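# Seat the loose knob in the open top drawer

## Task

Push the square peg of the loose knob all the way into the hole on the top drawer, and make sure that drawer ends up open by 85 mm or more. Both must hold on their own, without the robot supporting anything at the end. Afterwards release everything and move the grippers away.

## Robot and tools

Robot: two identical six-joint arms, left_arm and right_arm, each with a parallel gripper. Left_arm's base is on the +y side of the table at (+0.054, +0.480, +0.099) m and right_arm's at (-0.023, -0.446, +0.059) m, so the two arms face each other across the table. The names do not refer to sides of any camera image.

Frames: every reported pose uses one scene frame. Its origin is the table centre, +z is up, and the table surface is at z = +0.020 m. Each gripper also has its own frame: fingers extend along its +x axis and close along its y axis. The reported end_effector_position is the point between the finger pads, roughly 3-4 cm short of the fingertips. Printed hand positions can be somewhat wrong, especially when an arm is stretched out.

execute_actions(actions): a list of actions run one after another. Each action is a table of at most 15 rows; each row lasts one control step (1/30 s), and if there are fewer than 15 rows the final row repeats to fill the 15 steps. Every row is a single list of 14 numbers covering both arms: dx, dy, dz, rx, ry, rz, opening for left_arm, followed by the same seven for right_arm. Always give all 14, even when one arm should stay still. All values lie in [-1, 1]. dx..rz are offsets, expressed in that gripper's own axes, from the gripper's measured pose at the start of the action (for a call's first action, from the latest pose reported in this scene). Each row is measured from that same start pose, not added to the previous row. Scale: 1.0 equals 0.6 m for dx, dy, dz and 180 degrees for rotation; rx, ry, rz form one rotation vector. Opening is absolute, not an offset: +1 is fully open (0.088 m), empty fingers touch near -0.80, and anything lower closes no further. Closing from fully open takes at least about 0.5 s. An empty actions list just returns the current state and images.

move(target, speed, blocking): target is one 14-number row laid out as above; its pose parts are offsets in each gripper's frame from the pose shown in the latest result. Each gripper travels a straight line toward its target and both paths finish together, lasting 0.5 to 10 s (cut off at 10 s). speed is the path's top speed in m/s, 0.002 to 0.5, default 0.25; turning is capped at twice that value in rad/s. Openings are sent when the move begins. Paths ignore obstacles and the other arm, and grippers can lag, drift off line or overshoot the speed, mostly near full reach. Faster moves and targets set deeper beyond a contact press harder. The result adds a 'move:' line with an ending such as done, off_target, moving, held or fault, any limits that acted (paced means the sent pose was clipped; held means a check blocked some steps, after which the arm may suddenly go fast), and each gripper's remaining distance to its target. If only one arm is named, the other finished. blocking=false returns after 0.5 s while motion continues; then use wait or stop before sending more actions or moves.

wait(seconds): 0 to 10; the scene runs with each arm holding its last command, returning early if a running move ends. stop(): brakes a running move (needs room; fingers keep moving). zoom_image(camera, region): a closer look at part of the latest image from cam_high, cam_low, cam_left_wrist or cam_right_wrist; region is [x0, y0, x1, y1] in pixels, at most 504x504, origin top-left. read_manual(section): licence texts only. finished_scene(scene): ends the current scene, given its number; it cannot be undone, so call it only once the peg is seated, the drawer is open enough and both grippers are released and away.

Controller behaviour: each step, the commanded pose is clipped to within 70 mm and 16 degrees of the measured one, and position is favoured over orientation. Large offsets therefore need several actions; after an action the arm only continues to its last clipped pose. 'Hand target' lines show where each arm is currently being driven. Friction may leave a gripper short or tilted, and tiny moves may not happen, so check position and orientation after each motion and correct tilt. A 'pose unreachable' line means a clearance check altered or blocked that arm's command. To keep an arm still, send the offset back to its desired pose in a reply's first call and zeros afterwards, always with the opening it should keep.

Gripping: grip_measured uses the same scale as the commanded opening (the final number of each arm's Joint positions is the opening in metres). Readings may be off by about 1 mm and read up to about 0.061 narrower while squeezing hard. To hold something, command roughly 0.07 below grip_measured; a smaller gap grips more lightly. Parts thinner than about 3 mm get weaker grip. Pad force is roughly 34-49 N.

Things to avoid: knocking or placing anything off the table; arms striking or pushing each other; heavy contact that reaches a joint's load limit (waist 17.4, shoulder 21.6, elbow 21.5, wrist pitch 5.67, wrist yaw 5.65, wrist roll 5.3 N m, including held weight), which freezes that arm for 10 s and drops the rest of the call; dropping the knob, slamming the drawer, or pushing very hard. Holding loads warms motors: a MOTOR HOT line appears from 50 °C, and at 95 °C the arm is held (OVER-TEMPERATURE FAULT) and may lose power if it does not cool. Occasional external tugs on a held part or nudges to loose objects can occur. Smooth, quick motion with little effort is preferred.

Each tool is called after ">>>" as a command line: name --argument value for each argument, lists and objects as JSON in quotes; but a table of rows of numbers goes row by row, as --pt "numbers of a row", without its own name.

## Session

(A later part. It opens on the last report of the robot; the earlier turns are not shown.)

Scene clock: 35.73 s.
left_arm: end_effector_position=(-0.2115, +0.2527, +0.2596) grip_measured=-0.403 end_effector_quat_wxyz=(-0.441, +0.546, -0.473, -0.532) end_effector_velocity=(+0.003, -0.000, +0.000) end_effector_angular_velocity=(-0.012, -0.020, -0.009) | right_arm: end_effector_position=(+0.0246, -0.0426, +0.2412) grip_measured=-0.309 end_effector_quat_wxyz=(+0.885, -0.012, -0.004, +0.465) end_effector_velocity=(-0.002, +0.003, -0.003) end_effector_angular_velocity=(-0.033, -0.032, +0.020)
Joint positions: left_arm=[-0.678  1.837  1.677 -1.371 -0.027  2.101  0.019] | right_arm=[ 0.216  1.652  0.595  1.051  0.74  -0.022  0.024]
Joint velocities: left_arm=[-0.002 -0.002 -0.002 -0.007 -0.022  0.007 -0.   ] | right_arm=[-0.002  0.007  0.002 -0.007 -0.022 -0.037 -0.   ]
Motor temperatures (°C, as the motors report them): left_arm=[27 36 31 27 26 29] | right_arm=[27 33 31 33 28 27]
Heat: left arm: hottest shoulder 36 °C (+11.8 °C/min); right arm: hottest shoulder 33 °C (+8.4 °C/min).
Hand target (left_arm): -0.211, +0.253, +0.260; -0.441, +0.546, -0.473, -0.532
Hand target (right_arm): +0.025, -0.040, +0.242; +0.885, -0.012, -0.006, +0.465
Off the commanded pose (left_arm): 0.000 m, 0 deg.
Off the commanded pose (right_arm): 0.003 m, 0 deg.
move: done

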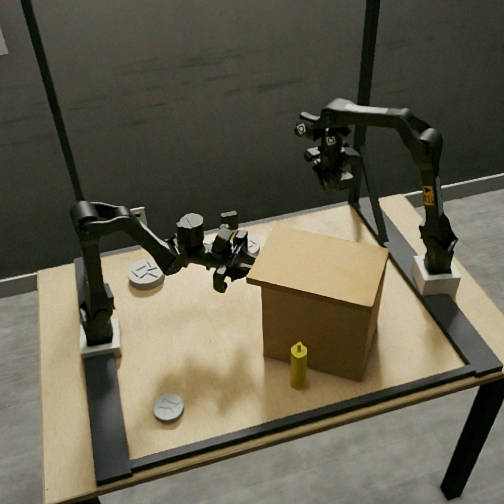

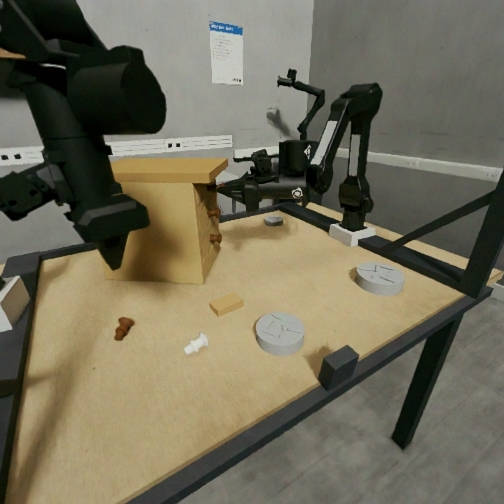

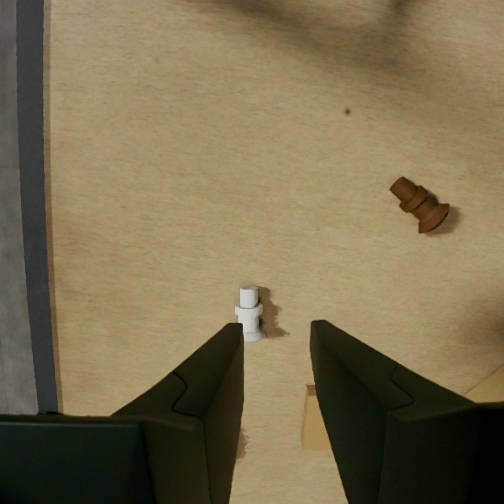

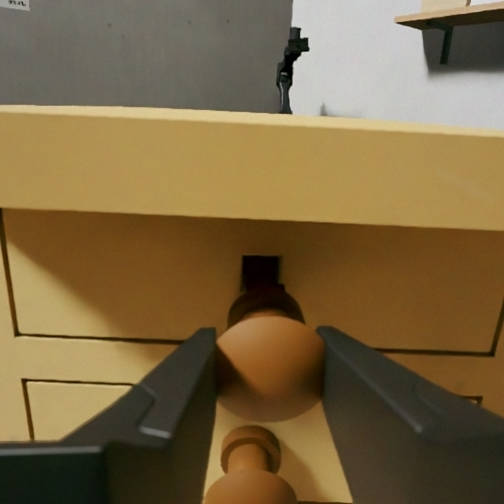

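>>> move --target '[0,0,0,0,0,0,-0.4,0.008,0.005,0.010,0,-0.002,0,-0.42]' --speed 0.03

>>> zoom_image --camera "cam_right_wrist" --region '[190, 210, 370, 350]'

Scene clock: 36.60 s.
left_arm: end_effector_position=(-0.2115, +0.2527, +0.2596) grip_measured=-0.403 end_effector_quat_wxyz=(-0.441, +0.546, -0.473, -0.532) end_effector_velocity=(-0.004, -0.001, +0.002) end_effector_angular_velocity=(-0.011, +0.026, +0.005) | right_arm: end_effector_position=(+0.0243, -0.0395, +0.2439) grip_measured=-0.309 end_effector_quat_wxyz=(+0.885, -0.012, -0.005, +0.465) end_effector_velocity=(-0.000, +0.002, +0.003) end_effector_angular_velocity=(-0.015, -0.018, +0.005)
Joint positions: left_arm=[-0.678  1.837  1.677 -1.371 -0.027  2.101  0.019] | right_arm=[ 0.216  1.653  0.611  1.037  0.739 -0.023  0.024]
Joint velocities: left_arm=[-0.002 -0.007 -0.002  0.022  0.007 -0.007 -0.   ] | right_arm=[-0.002 -0.007  0.012 -0.022 -0.007 -0.022 -0.   ]
Motor temperatures (°C, as the motors report them): left_arm=[27 36 31 27 26 29] | right_arm=[27 33 31 33 28 27]
Heat: left arm: hottest shoulder 36 °C (+11.5 °C/min); right arm: hottest shoulder 33 °C (+8.2 °C/min).
Hand target (left_arm): -0.211, +0.253, +0.260; -0.441, +0.546, -0.473, -0.532
Hand target (right_arm): +0.025, -0.037, +0.247; +0.885, -0.011, -0.007, +0.465
Off the commanded pose (left_arm): 0.000 m, 0 deg.
Off the commanded pose (right_arm): 0.004 m, 0 deg.
move: done

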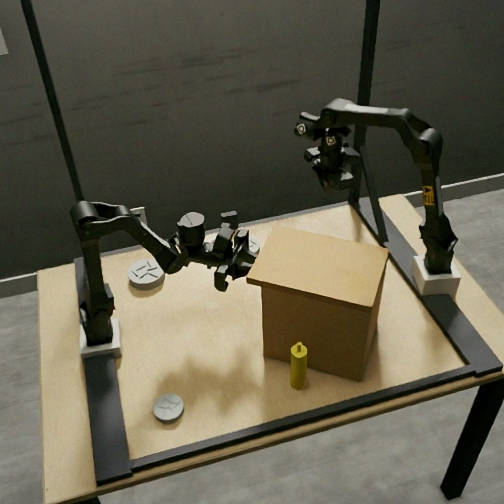

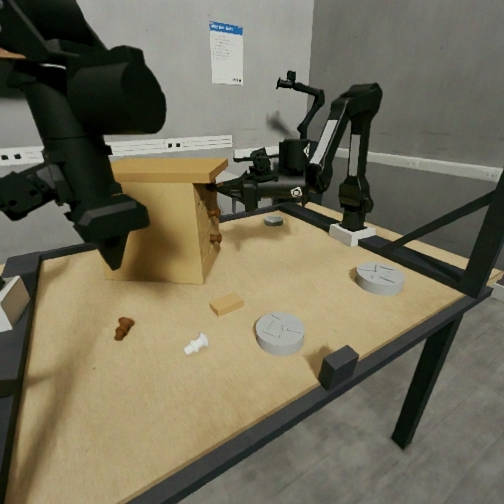

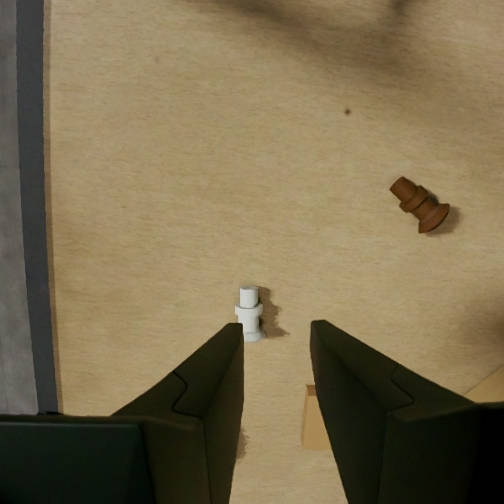

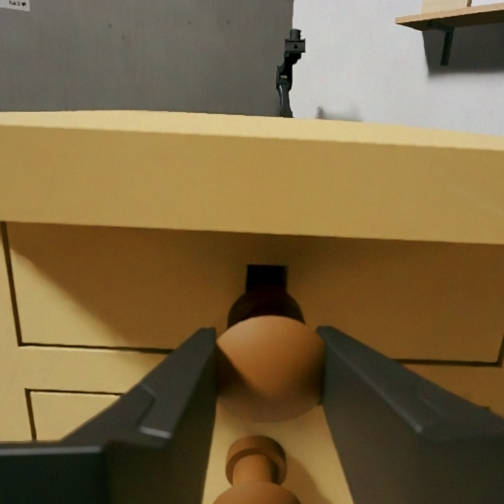

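Region (190, 210, 370, 350) of cam_right_wrist's 504x504 image, scaled by 2.800, with more detail than that image has.

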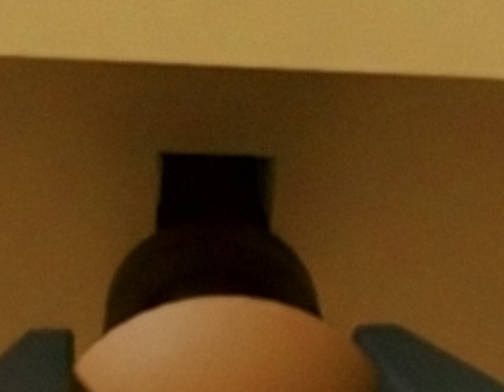

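>>> move --target '[0,0,0,0,0,0,-0.4,0.0,-0.002,0.012,0,-0.002,0,-0.42]' --speed 0.03

>>> zoom_image --camera "cam_right_wrist" --region '[190, 210, 370, 350]'

>>> zoom_image --camera "cam_low" --region '[190, 160, 260, 225]'

Scene clock: 37.60 s.
left_arm: end_effector_position=(-0.2115, +0.2527, +0.2596) grip_measured=-0.403 end_effector_quat_wxyz=(-0.441, +0.546, -0.473, -0.532) end_effector_velocity=(-0.000, -0.003, +0.002) end_effector_angular_velocity=(-0.013, +0.005, +0.010) | right_arm: end_effector_position=(+0.0246, -0.0405, +0.2458) grip_measured=-0.309 end_effector_quat_wxyz=(+0.885, -0.015, -0.004, +0.465) end_effector_velocity=(+0.000, -0.001, -0.002) end_effector_angular_velocity=(-0.038, -0.032, +0.005)
Joint positions: left_arm=[-0.678  1.837  1.677 -1.371 -0.027  2.101  0.019] | right_arm=[ 0.215  1.64   0.612  1.02   0.739 -0.024  0.024]
Joint velocities: left_arm=[ 0.002 -0.002  0.002  0.007 -0.007 -0.007 -0.   ] | right_arm=[-0.002 -0.007 -0.002 -0.022 -0.007 -0.037 -0.   ]
Motor temperatures (°C, as the motors report them): left_arm=[27 36 31 27 26 29] | right_arm=[27 33 31 33 28 27]
Heat: left arm: hottest shoulder 36 °C (+11.2 °C/min); right arm: hottest shoulder 33 °C (+8.0 °C/min).
Hand target (left_arm): -0.211, +0.253, +0.260; -0.441, +0.546, -0.473, -0.532
Hand target (right_arm): +0.025, -0.040, +0.251; +0.885, -0.011, -0.007, +0.465
Off the commanded pose (left_arm): 0.000 m, 0 deg.
Off the commanded pose (right_arm): 0.005 m, 1 deg.
move: done

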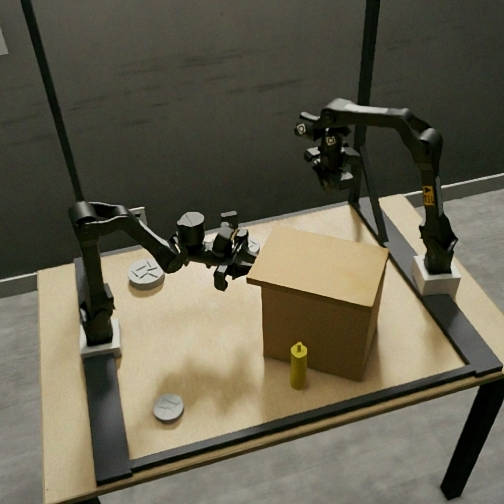

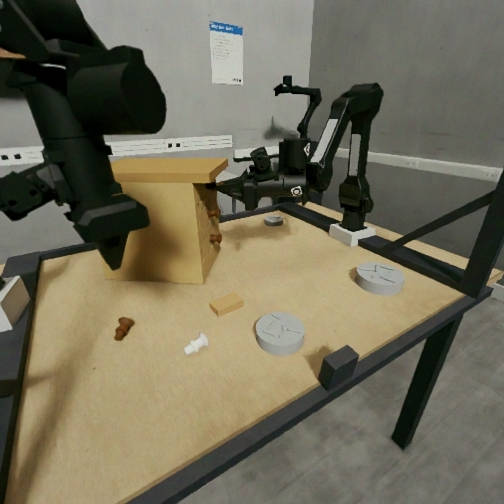

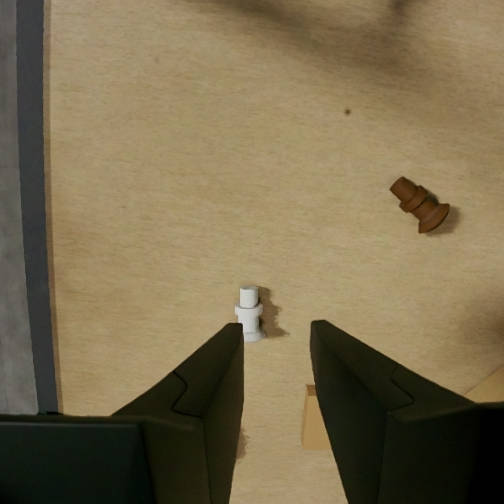

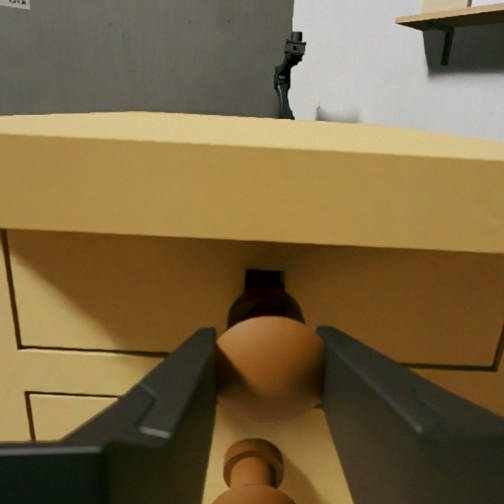

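Region (190, 210, 370, 350) of cam_right_wrist's 504x504 image, scaled by 2.800, with more detail than that image has.

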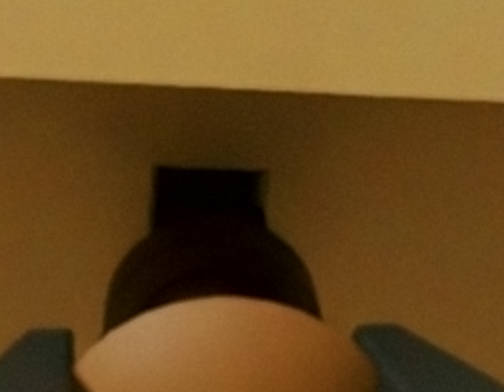

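Region (190, 160, 260, 225) of cam_low's 504x504 image, scaled by 7.200, with more detail than that image has; it fills the top 468 rows of this view, and the rest is white.

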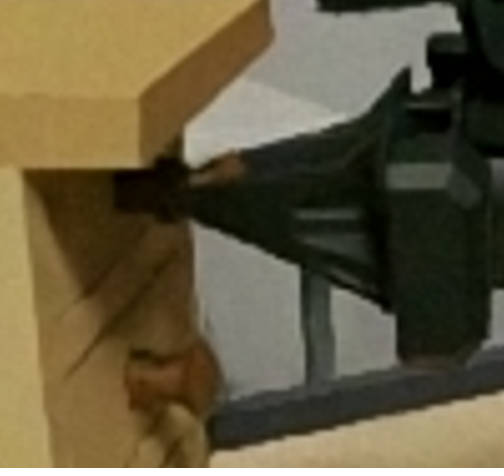

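>>> move --target '[0,0,0,0,0,0,-0.4,0.012,0.0,0.005,0.002,-0.002,0,-0.42]' --speed 0.02

>>> zoom_image --camera "cam_right_wrist" --region '[190, 210, 370, 350]'

Scene clock: 38.47 s.
left_arm: end_effector_position=(-0.2115, +0.2527, +0.2596) grip_measured=-0.403 end_effector_quat_wxyz=(-0.441, +0.546, -0.473, -0.532) end_effector_velocity=(+0.003, +0.004, -0.002) end_effector_angular_velocity=(+0.012, -0.025, +0.000) | right_arm: end_effector_position=(+0.0255, -0.0394, +0.2463) grip_measured=-0.309 end_effector_quat_wxyz=(+0.885, -0.015, -0.004, +0.465) end_effector_velocity=(+0.000, +0.000, -0.003) end_effector_angular_velocity=(-0.016, -0.008, +0.005)
Joint positions: left_arm=[-0.678  1.837  1.677 -1.371 -0.027  2.101  0.019] | right_arm=[ 0.211  1.642  0.615  1.019  0.733 -0.025  0.024]
Joint velocities: left_arm=[-0.007  0.002 -0.002 -0.022 -0.007 -0.007  0.   ] | right_arm=[-0.002  0.002 -0.002 -0.007 -0.007 -0.007  0.   ]
Motor temperatures (°C, as the motors report them): left_arm=[27 36 31 27 26 29] | right_arm=[27 33 31 33 28 27]
Heat: left arm: hottest shoulder 36 °C (+10.9 °C/min); right arm: hottest shoulder 33 °C (+7.8 °C/min).
Hand target (left_arm): -0.211, +0.253, +0.260; -0.441, +0.546, -0.473, -0.532
Hand target (right_arm): +0.029, -0.035, +0.249; +0.885, -0.011, -0.006, +0.465
Off the commanded pose (left_arm): 0.000 m, 0 deg.
Off the commanded pose (right_arm): 0.006 m, 0 deg.
move: done

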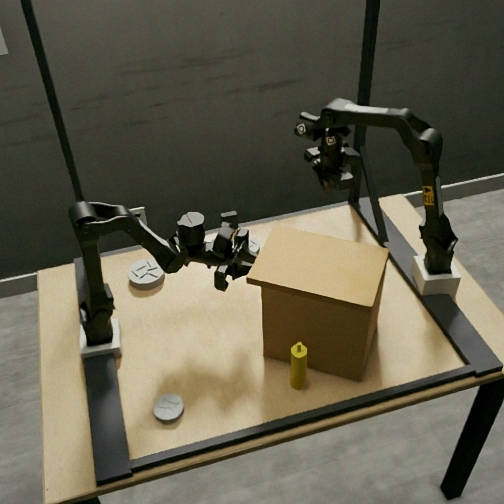

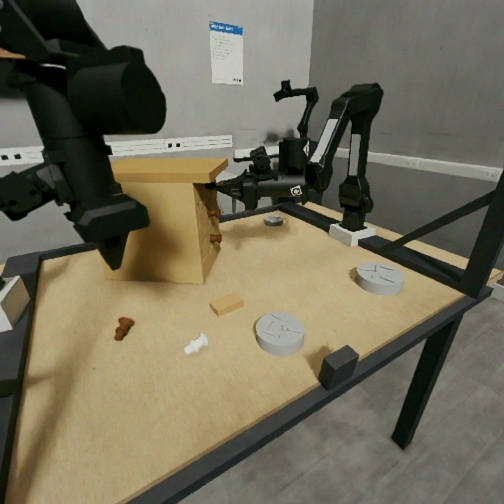

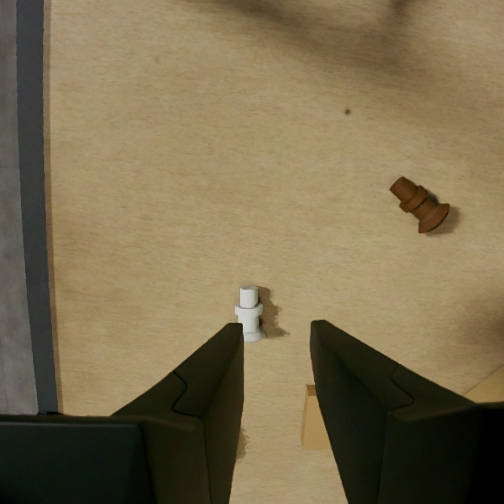

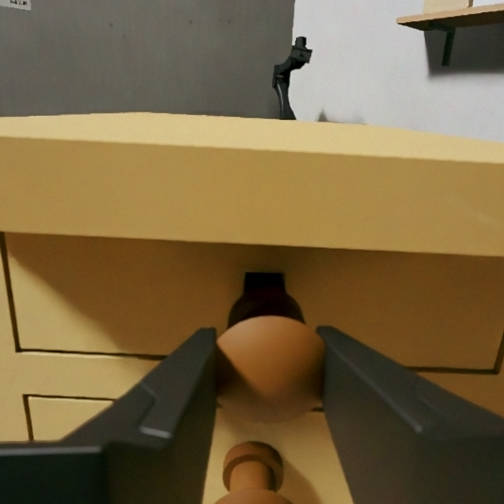

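Region (190, 210, 370, 350) of cam_right_wrist's 504x504 image, scaled by 2.800, with more detail than that image has.

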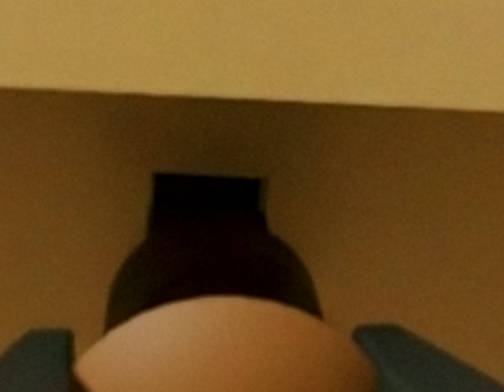

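>>> move --target '[0,0,0,0,0,0,-0.4,0.001,0.0,0.014,0.003,-0.004,0,-0.42]' --speed 0.02

>>> zoom_image --camera "cam_right_wrist" --region '[190, 210, 370, 350]'

Scene clock: 39.30 s.
left_arm: end_effector_position=(-0.2115, +0.2527, +0.2596) grip_measured=-0.403 end_effector_quat_wxyz=(-0.441, +0.546, -0.473, -0.532) end_effector_velocity=(+0.005, +0.003, +0.002) end_effector_angular_velocity=(+0.005, -0.017, +0.005) | right_arm: end_effector_position=(+0.0253, -0.0400, +0.2473) grip_measured=-0.309 end_effector_quat_wxyz=(+0.885, -0.015, -0.004, +0.465) end_effector_velocity=(+0.000, -0.000, -0.001) end_effector_angular_velocity=(-0.011, -0.007, +0.005)
Joint positions: left_arm=[-0.678  1.837  1.677 -1.371 -0.027  2.101  0.019] | right_arm=[ 0.212  1.636  0.616  1.01   0.736 -0.025  0.024]
Joint velocities: left_arm=[-0.002 -0.007 -0.002 -0.022 -0.007 -0.007 -0.   ] | right_arm=[-0.002 -0.002 -0.002 -0.007 -0.007 -0.007  0.   ]
Motor temperatures (°C, as the motors report them): left_arm=[27 36 31 27 26 29] | right_arm=[27 33 31 33 28 27]
Heat: left arm: hottest shoulder 36 °C (+10.7 °C/min); right arm: hottest shoulder 33 °C (+7.6 °C/min).
Hand target (left_arm): -0.211, +0.253, +0.260; -0.441, +0.546, -0.473, -0.532
Hand target (right_arm): +0.026, -0.039, +0.255; +0.885, -0.007, -0.008, +0.465
Off the commanded pose (left_arm): 0.000 m, 0 deg.
Off the commanded pose (right_arm): 0.008 m, 1 deg.
move: done

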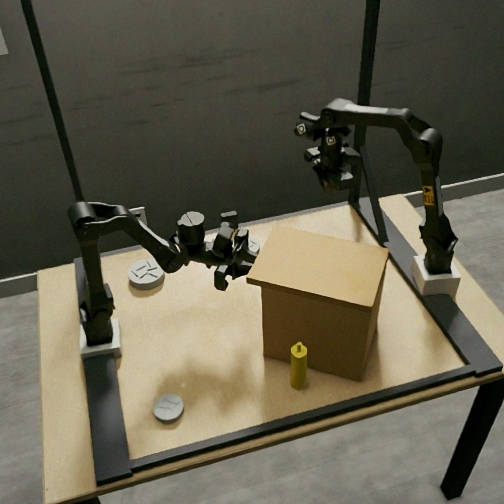

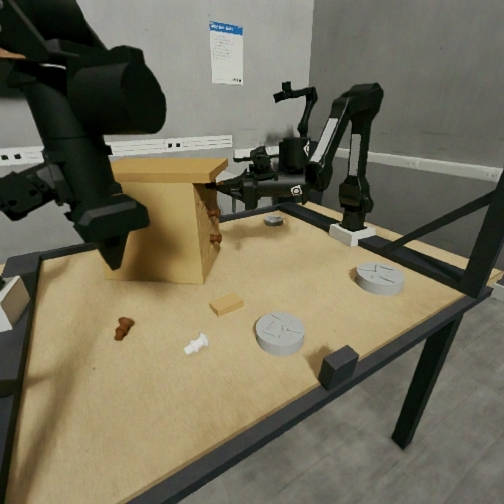

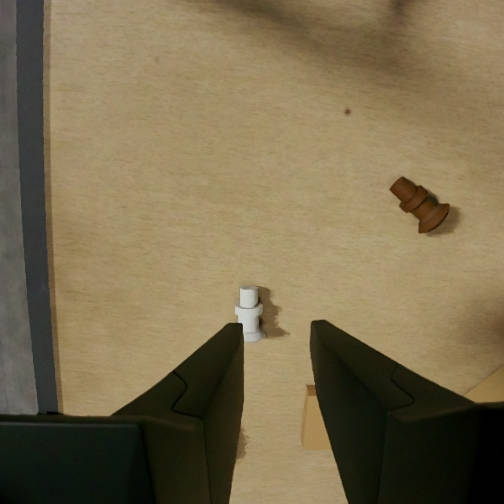

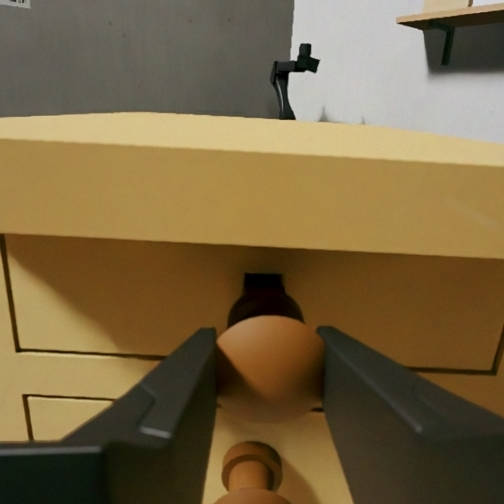

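Region (190, 210, 370, 350) of cam_right_wrist's 504x504 image, scaled by 2.800, with more detail than that image has.

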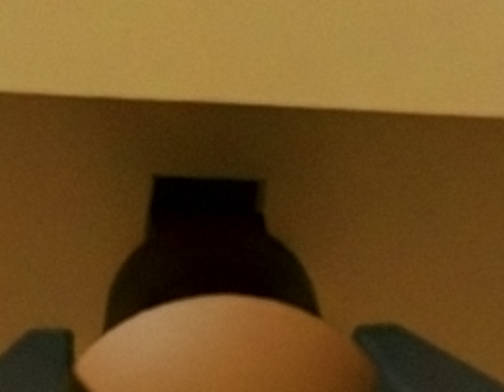

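>>> move --target '[0,0,0,0,0,0,-0.4,-0.004,0.001,0.014,0.004,-0.008,0,-0.42]' --speed 0.02

>>> zoom_image --camera "cam_right_wrist" --region '[190, 210, 370, 350]'

Scene clock: 40.50 s.
left_arm: end_effector_position=(-0.2115, +0.2527, +0.2596) grip_measured=-0.403 end_effector_quat_wxyz=(-0.441, +0.546, -0.473, -0.532) end_effector_velocity=(-0.002, -0.001, -0.000) end_effector_angular_velocity=(+0.001, +0.010, -0.005) | right_arm: end_effector_position=(+0.0239, -0.0403, +0.2514) grip_measured=-0.309 end_effector_quat_wxyz=(+0.885, -0.008, -0.009, +0.465) end_effector_velocity=(+0.002, -0.001, -0.001) end_effector_angular_velocity=(-0.011, -0.007, -0.010)
Joint positions: left_arm=[-0.678  1.837  1.677 -1.371 -0.027  2.101  0.019] | right_arm=[ 0.217  1.633  0.616  1.029  0.739 -0.03   0.024]
Joint velocities: left_arm=[ 0.002  0.002  0.002  0.007  0.007  0.007 -0.   ] | right_arm=[-0.002 -0.002 -0.002 -0.007  0.007 -0.007 -0.   ]
Motor temperatures (°C, as the motors report them): left_arm=[27 37 31 27 26 29] | right_arm=[27 33 31 33 28 27]
Heat: left arm: hottest shoulder 37 °C (+11.9 °C/min); right arm: hottest shoulder 33 °C (+7.4 °C/min).
Hand target (left_arm): -0.211, +0.253, +0.260; -0.441, +0.546, -0.473, -0.532
Hand target (right_arm): +0.023, -0.041, +0.256; +0.885, -0.004, -0.012, +0.465
Off the commanded pose (left_arm): 0.000 m, 0 deg.
Off the commanded pose (right_arm): 0.004 m, 1 deg.
move: done

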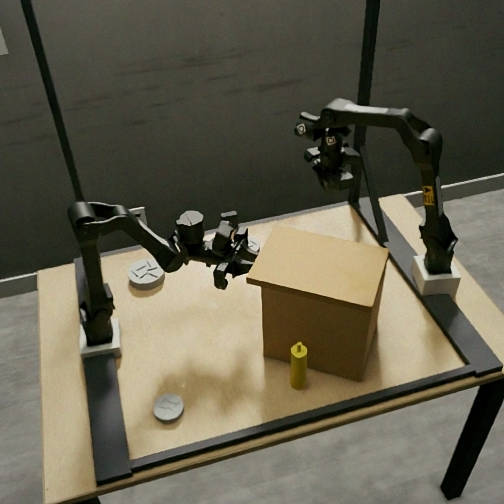

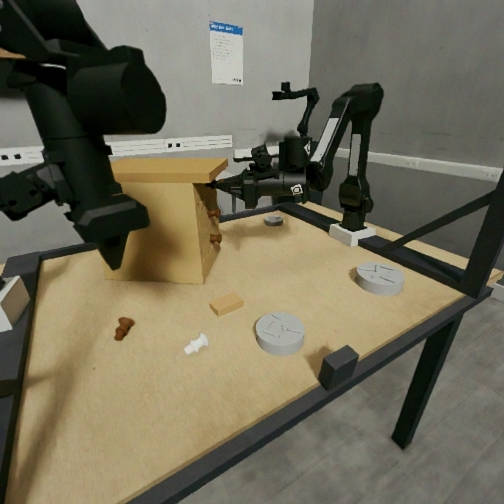

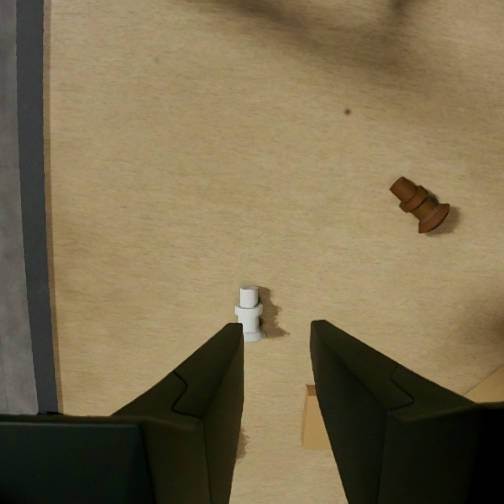

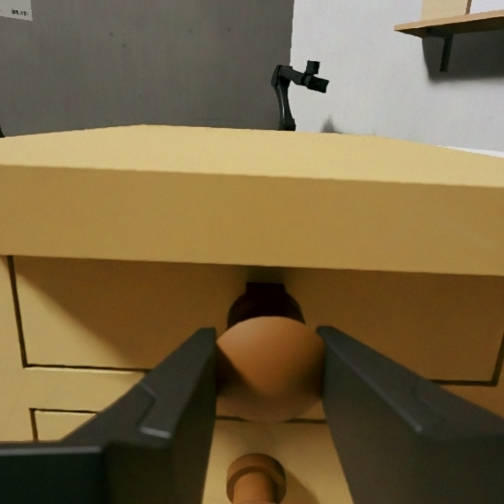

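Region (190, 210, 370, 350) of cam_right_wrist's 504x504 image, scaled by 2.800, with more detail than that image has.

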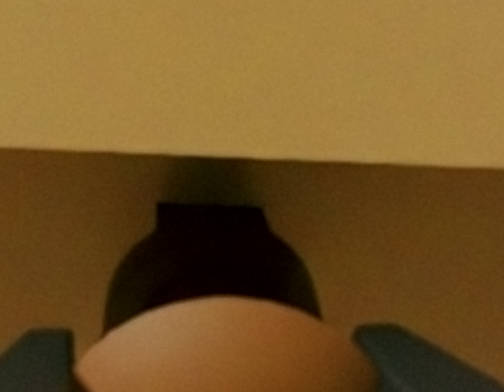

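>>> move --target '[0,0,0,0,0,0,-0.4,0,-0.003,-0.0045,-0.0032,0.0035,0,-0.42]' --speed 0.02

>>> zoom_image --camera "cam_right_wrist" --region '[190, 210, 370, 350]'

Scene clock: 41.40 s.
left_arm: end_effector_position=(-0.2115, +0.2527, +0.2596) grip_measured=-0.403 end_effector_quat_wxyz=(-0.441, +0.546, -0.473, -0.532) end_effector_velocity=(-0.002, -0.004, +0.000) end_effector_angular_velocity=(-0.020, +0.013, +0.010) | right_arm: end_effector_position=(+0.0245, -0.0403, +0.2495) grip_measured=-0.309 end_effector_quat_wxyz=(+0.885, -0.013, -0.007, +0.465) end_effector_velocity=(+0.002, +0.000, -0.002) end_effector_angular_velocity=(-0.013, +0.004, -0.000)
Joint positions: left_arm=[-0.678  1.837  1.677 -1.371 -0.027  2.101  0.019] | right_arm=[ 0.215  1.633  0.616  1.017  0.738 -0.03   0.024]
Joint velocities: left_arm=[ 0.002 -0.002 -0.002  0.022 -0.007 -0.007 -0.   ] | right_arm=[-0.007 -0.002  0.002 -0.022 -0.007  0.007  0.   ]
Motor temperatures (°C, as the motors report them): left_arm=[27 37 32 27 26 29] | right_arm=[27 33 31 33 28 27]
Heat: left arm: hottest shoulder 37 °C (+11.6 °C/min); right arm: hottest shoulder 33 °C (+7.2 °C/min).
Hand target (left_arm): -0.211, +0.253, +0.260; -0.441, +0.546, -0.473, -0.532
Hand target (right_arm): +0.025, -0.041, +0.249; +0.885, -0.015, -0.006, +0.465
Off the commanded pose (left_arm): 0.000 m, 0 deg.
Off the commanded pose (right_arm): 0.002 m, 0 deg.
move: done

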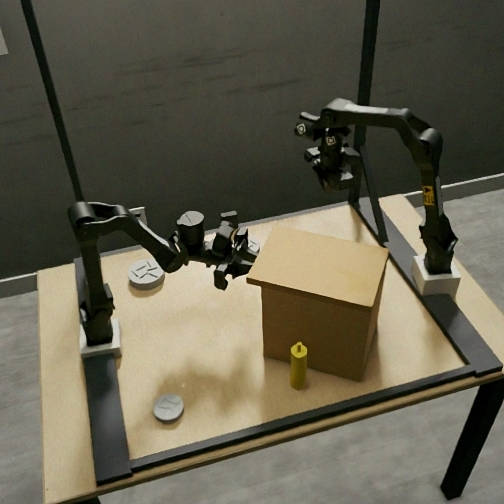

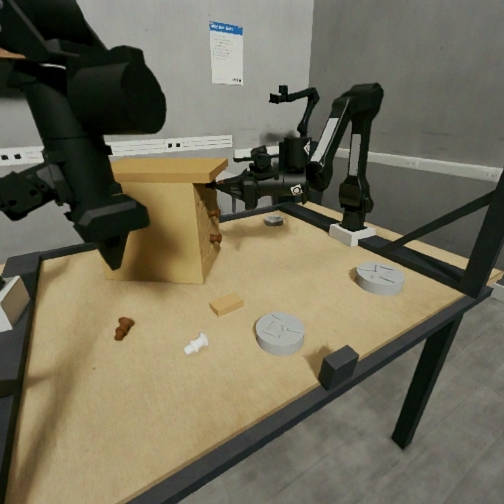

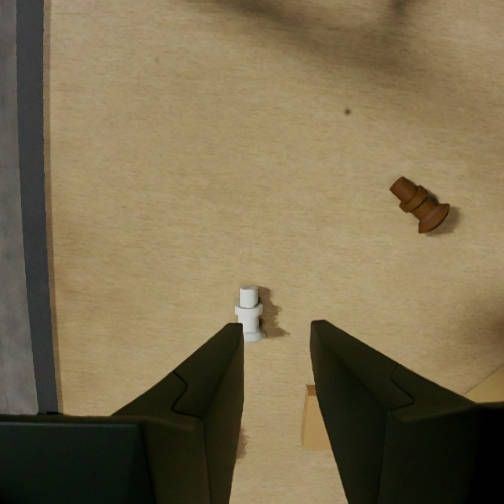

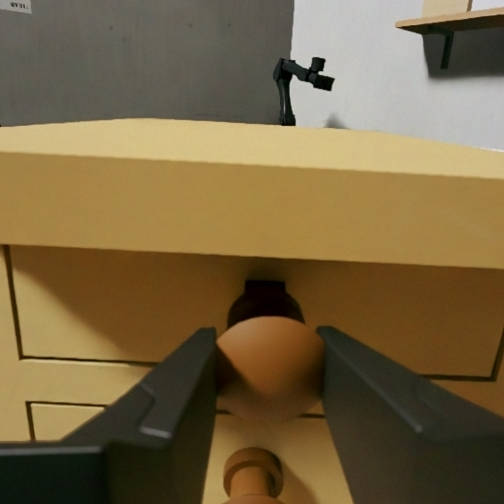

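Region (190, 210, 370, 350) of cam_right_wrist's 504x504 image, scaled by 2.800, with more detail than that image has.

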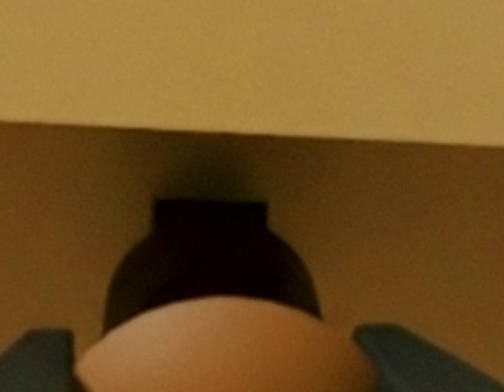

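Aligned. Push.

>>> move --target '[0,0,0,0,0,0,-0.4,0.016,0.002,0.001,0,0,0,-0.42]' --speed 0.02

Scene clock: 42.23 s.
left_arm: end_effector_position=(-0.2115, +0.2527, +0.2596) grip_measured=-0.403 end_effector_quat_wxyz=(-0.441, +0.546, -0.473, -0.532) end_effector_velocity=(-0.001, -0.001, +0.000) end_effector_angular_velocity=(-0.010, +0.001, +0.005) | right_arm: end_effector_position=(+0.0283, -0.0351, +0.2494) grip_measured=-0.309 end_effector_quat_wxyz=(+0.886, -0.014, -0.007, +0.464) end_effector_velocity=(+0.002, +0.001, -0.003) end_effector_angular_velocity=(-0.016, -0.007, +0.000)
Joint positions: left_arm=[-0.678  1.837  1.677 -1.371 -0.027  2.101  0.019] | right_arm=[ 0.2    1.65   0.635  1.014  0.724 -0.03   0.024]
Joint velocities: left_arm=[-0.002 -0.002 -0.002  0.007 -0.007 -0.007 -0.   ] | right_arm=[-0.007  0.007  0.002 -0.007 -0.007 -0.007 -0.   ]
Motor temperatures (°C, as the motors report them): left_arm=[27 37 32 27 26 29] | right_arm=[27 33 31 33 28 27]
Heat: left arm: hottest shoulder 37 °C (+11.4 °C/min); right arm: hottest shoulder 33 °C (+7.1 °C/min).
Hand target (left_arm): -0.211, +0.253, +0.260; -0.441, +0.546, -0.473, -0.532
Hand target (right_arm): +0.029, -0.032, +0.250; +0.885, -0.014, -0.007, +0.465
Off the commanded pose (left_arm): 0.000 m, 0 deg.
Off the commanded pose (right_arm): 0.004 m, 0 deg.
move: done

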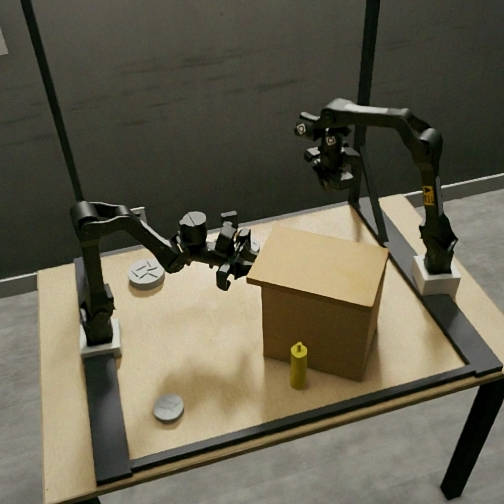

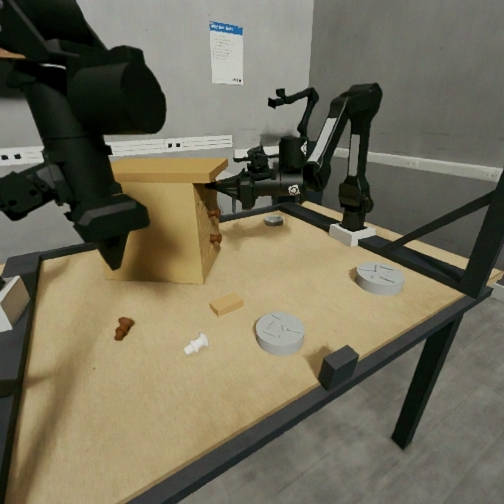

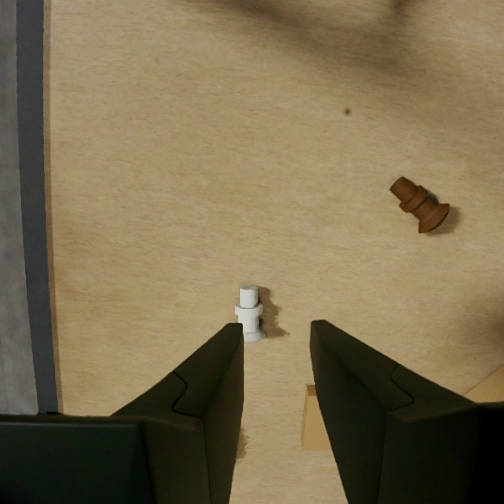

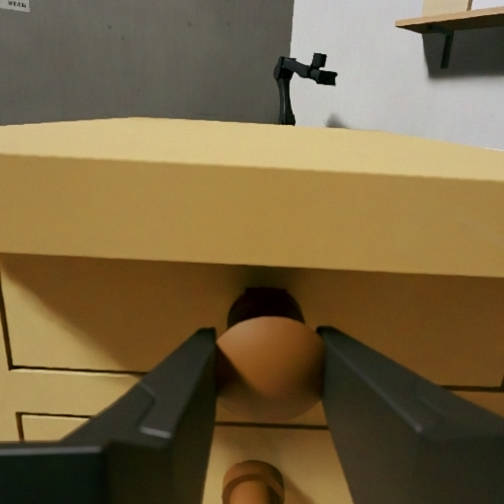

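In by about 5 mm. Continue.

>>> move --target '[0,0,0,0,0,0,-0.4,0.025,0.002,0.001,0,0,0,-0.42]' --speed 0.02

>>> zoom_image --camera "cam_low" --region '[190, 160, 260, 225]'

Scene clock: 43.33 s.
left_arm: end_effector_position=(-0.2115, +0.2527, +0.2596) grip_measured=-0.403 end_effector_quat_wxyz=(-0.441, +0.546, -0.473, -0.532) end_effector_velocity=(+0.005, -0.002, +0.000) end_effector_angular_velocity=(-0.024, -0.029, -0.008) | right_arm: end_effector_position=(+0.0332, -0.0281, +0.2496) grip_measured=-0.309 end_effector_quat_wxyz=(+0.886, -0.014, -0.007, +0.463) end_effector_velocity=(+0.000, -0.000, -0.001) end_effector_angular_velocity=(-0.003, +0.005, +0.005)
Joint positions: left_arm=[-0.678  1.837  1.677 -1.371 -0.027  2.101  0.019] | right_arm=[ 0.182  1.673  0.661  1.01   0.708 -0.03   0.024]
Joint velocities: left_arm=[-0.002 -0.002 -0.002 -0.007 -0.037  0.007 -0.   ] | right_arm=[-0.002 -0.002 -0.002 -0.007 -0.007  0.007  0.   ]
Motor temperatures (°C, as the motors report them): left_arm=[27 37 32 27 26 29] | right_arm=[27 33 31 33 28 27]
Heat: left arm: hottest shoulder 37 °C (+11.1 °C/min); right arm: hottest shoulder 33 °C (+6.9 °C/min).
Hand target (left_arm): -0.211, +0.253, +0.260; -0.441, +0.546, -0.473, -0.532
Hand target (right_arm): +0.036, -0.022, +0.250; +0.886, -0.014, -0.007, +0.464
Off the commanded pose (left_arm): 0.000 m, 0 deg.
Off the commanded pose (right_arm): 0.007 m, 0 deg.
move: done

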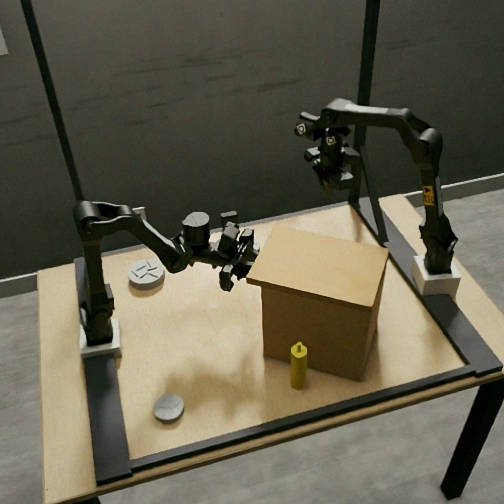

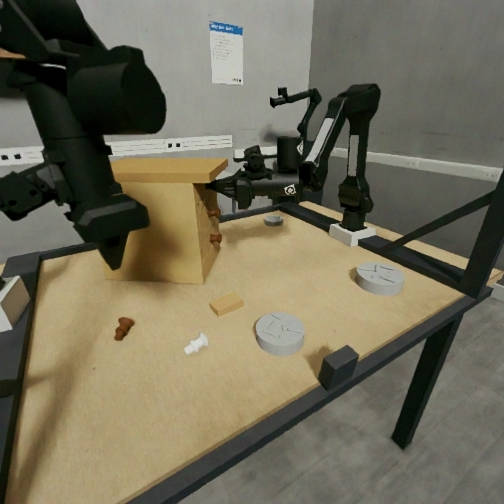

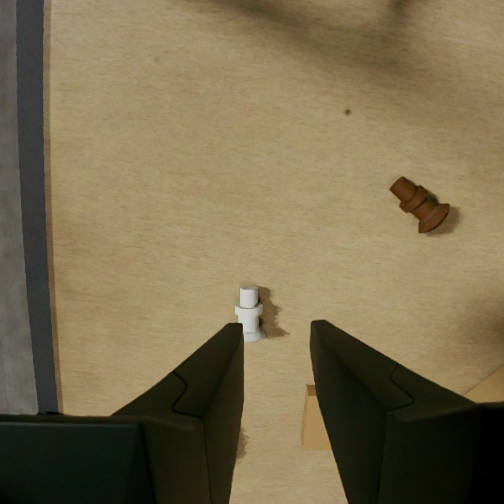

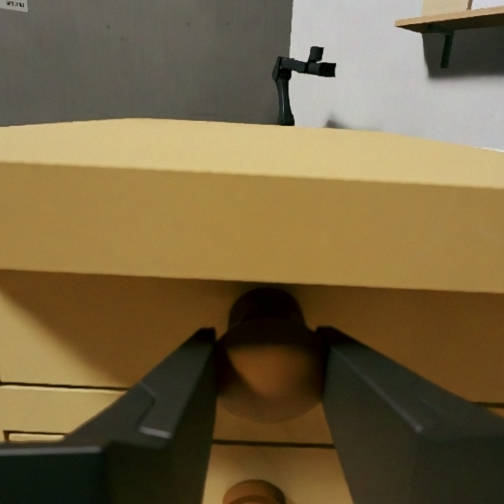

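Region (190, 160, 260, 225) of cam_low's 504x504 image, scaled by 7.200, with more detail than that image has; it fills the top 468 rows of this view, and the rest is white.

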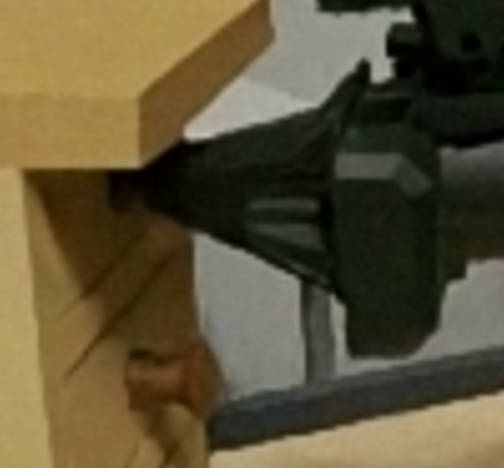

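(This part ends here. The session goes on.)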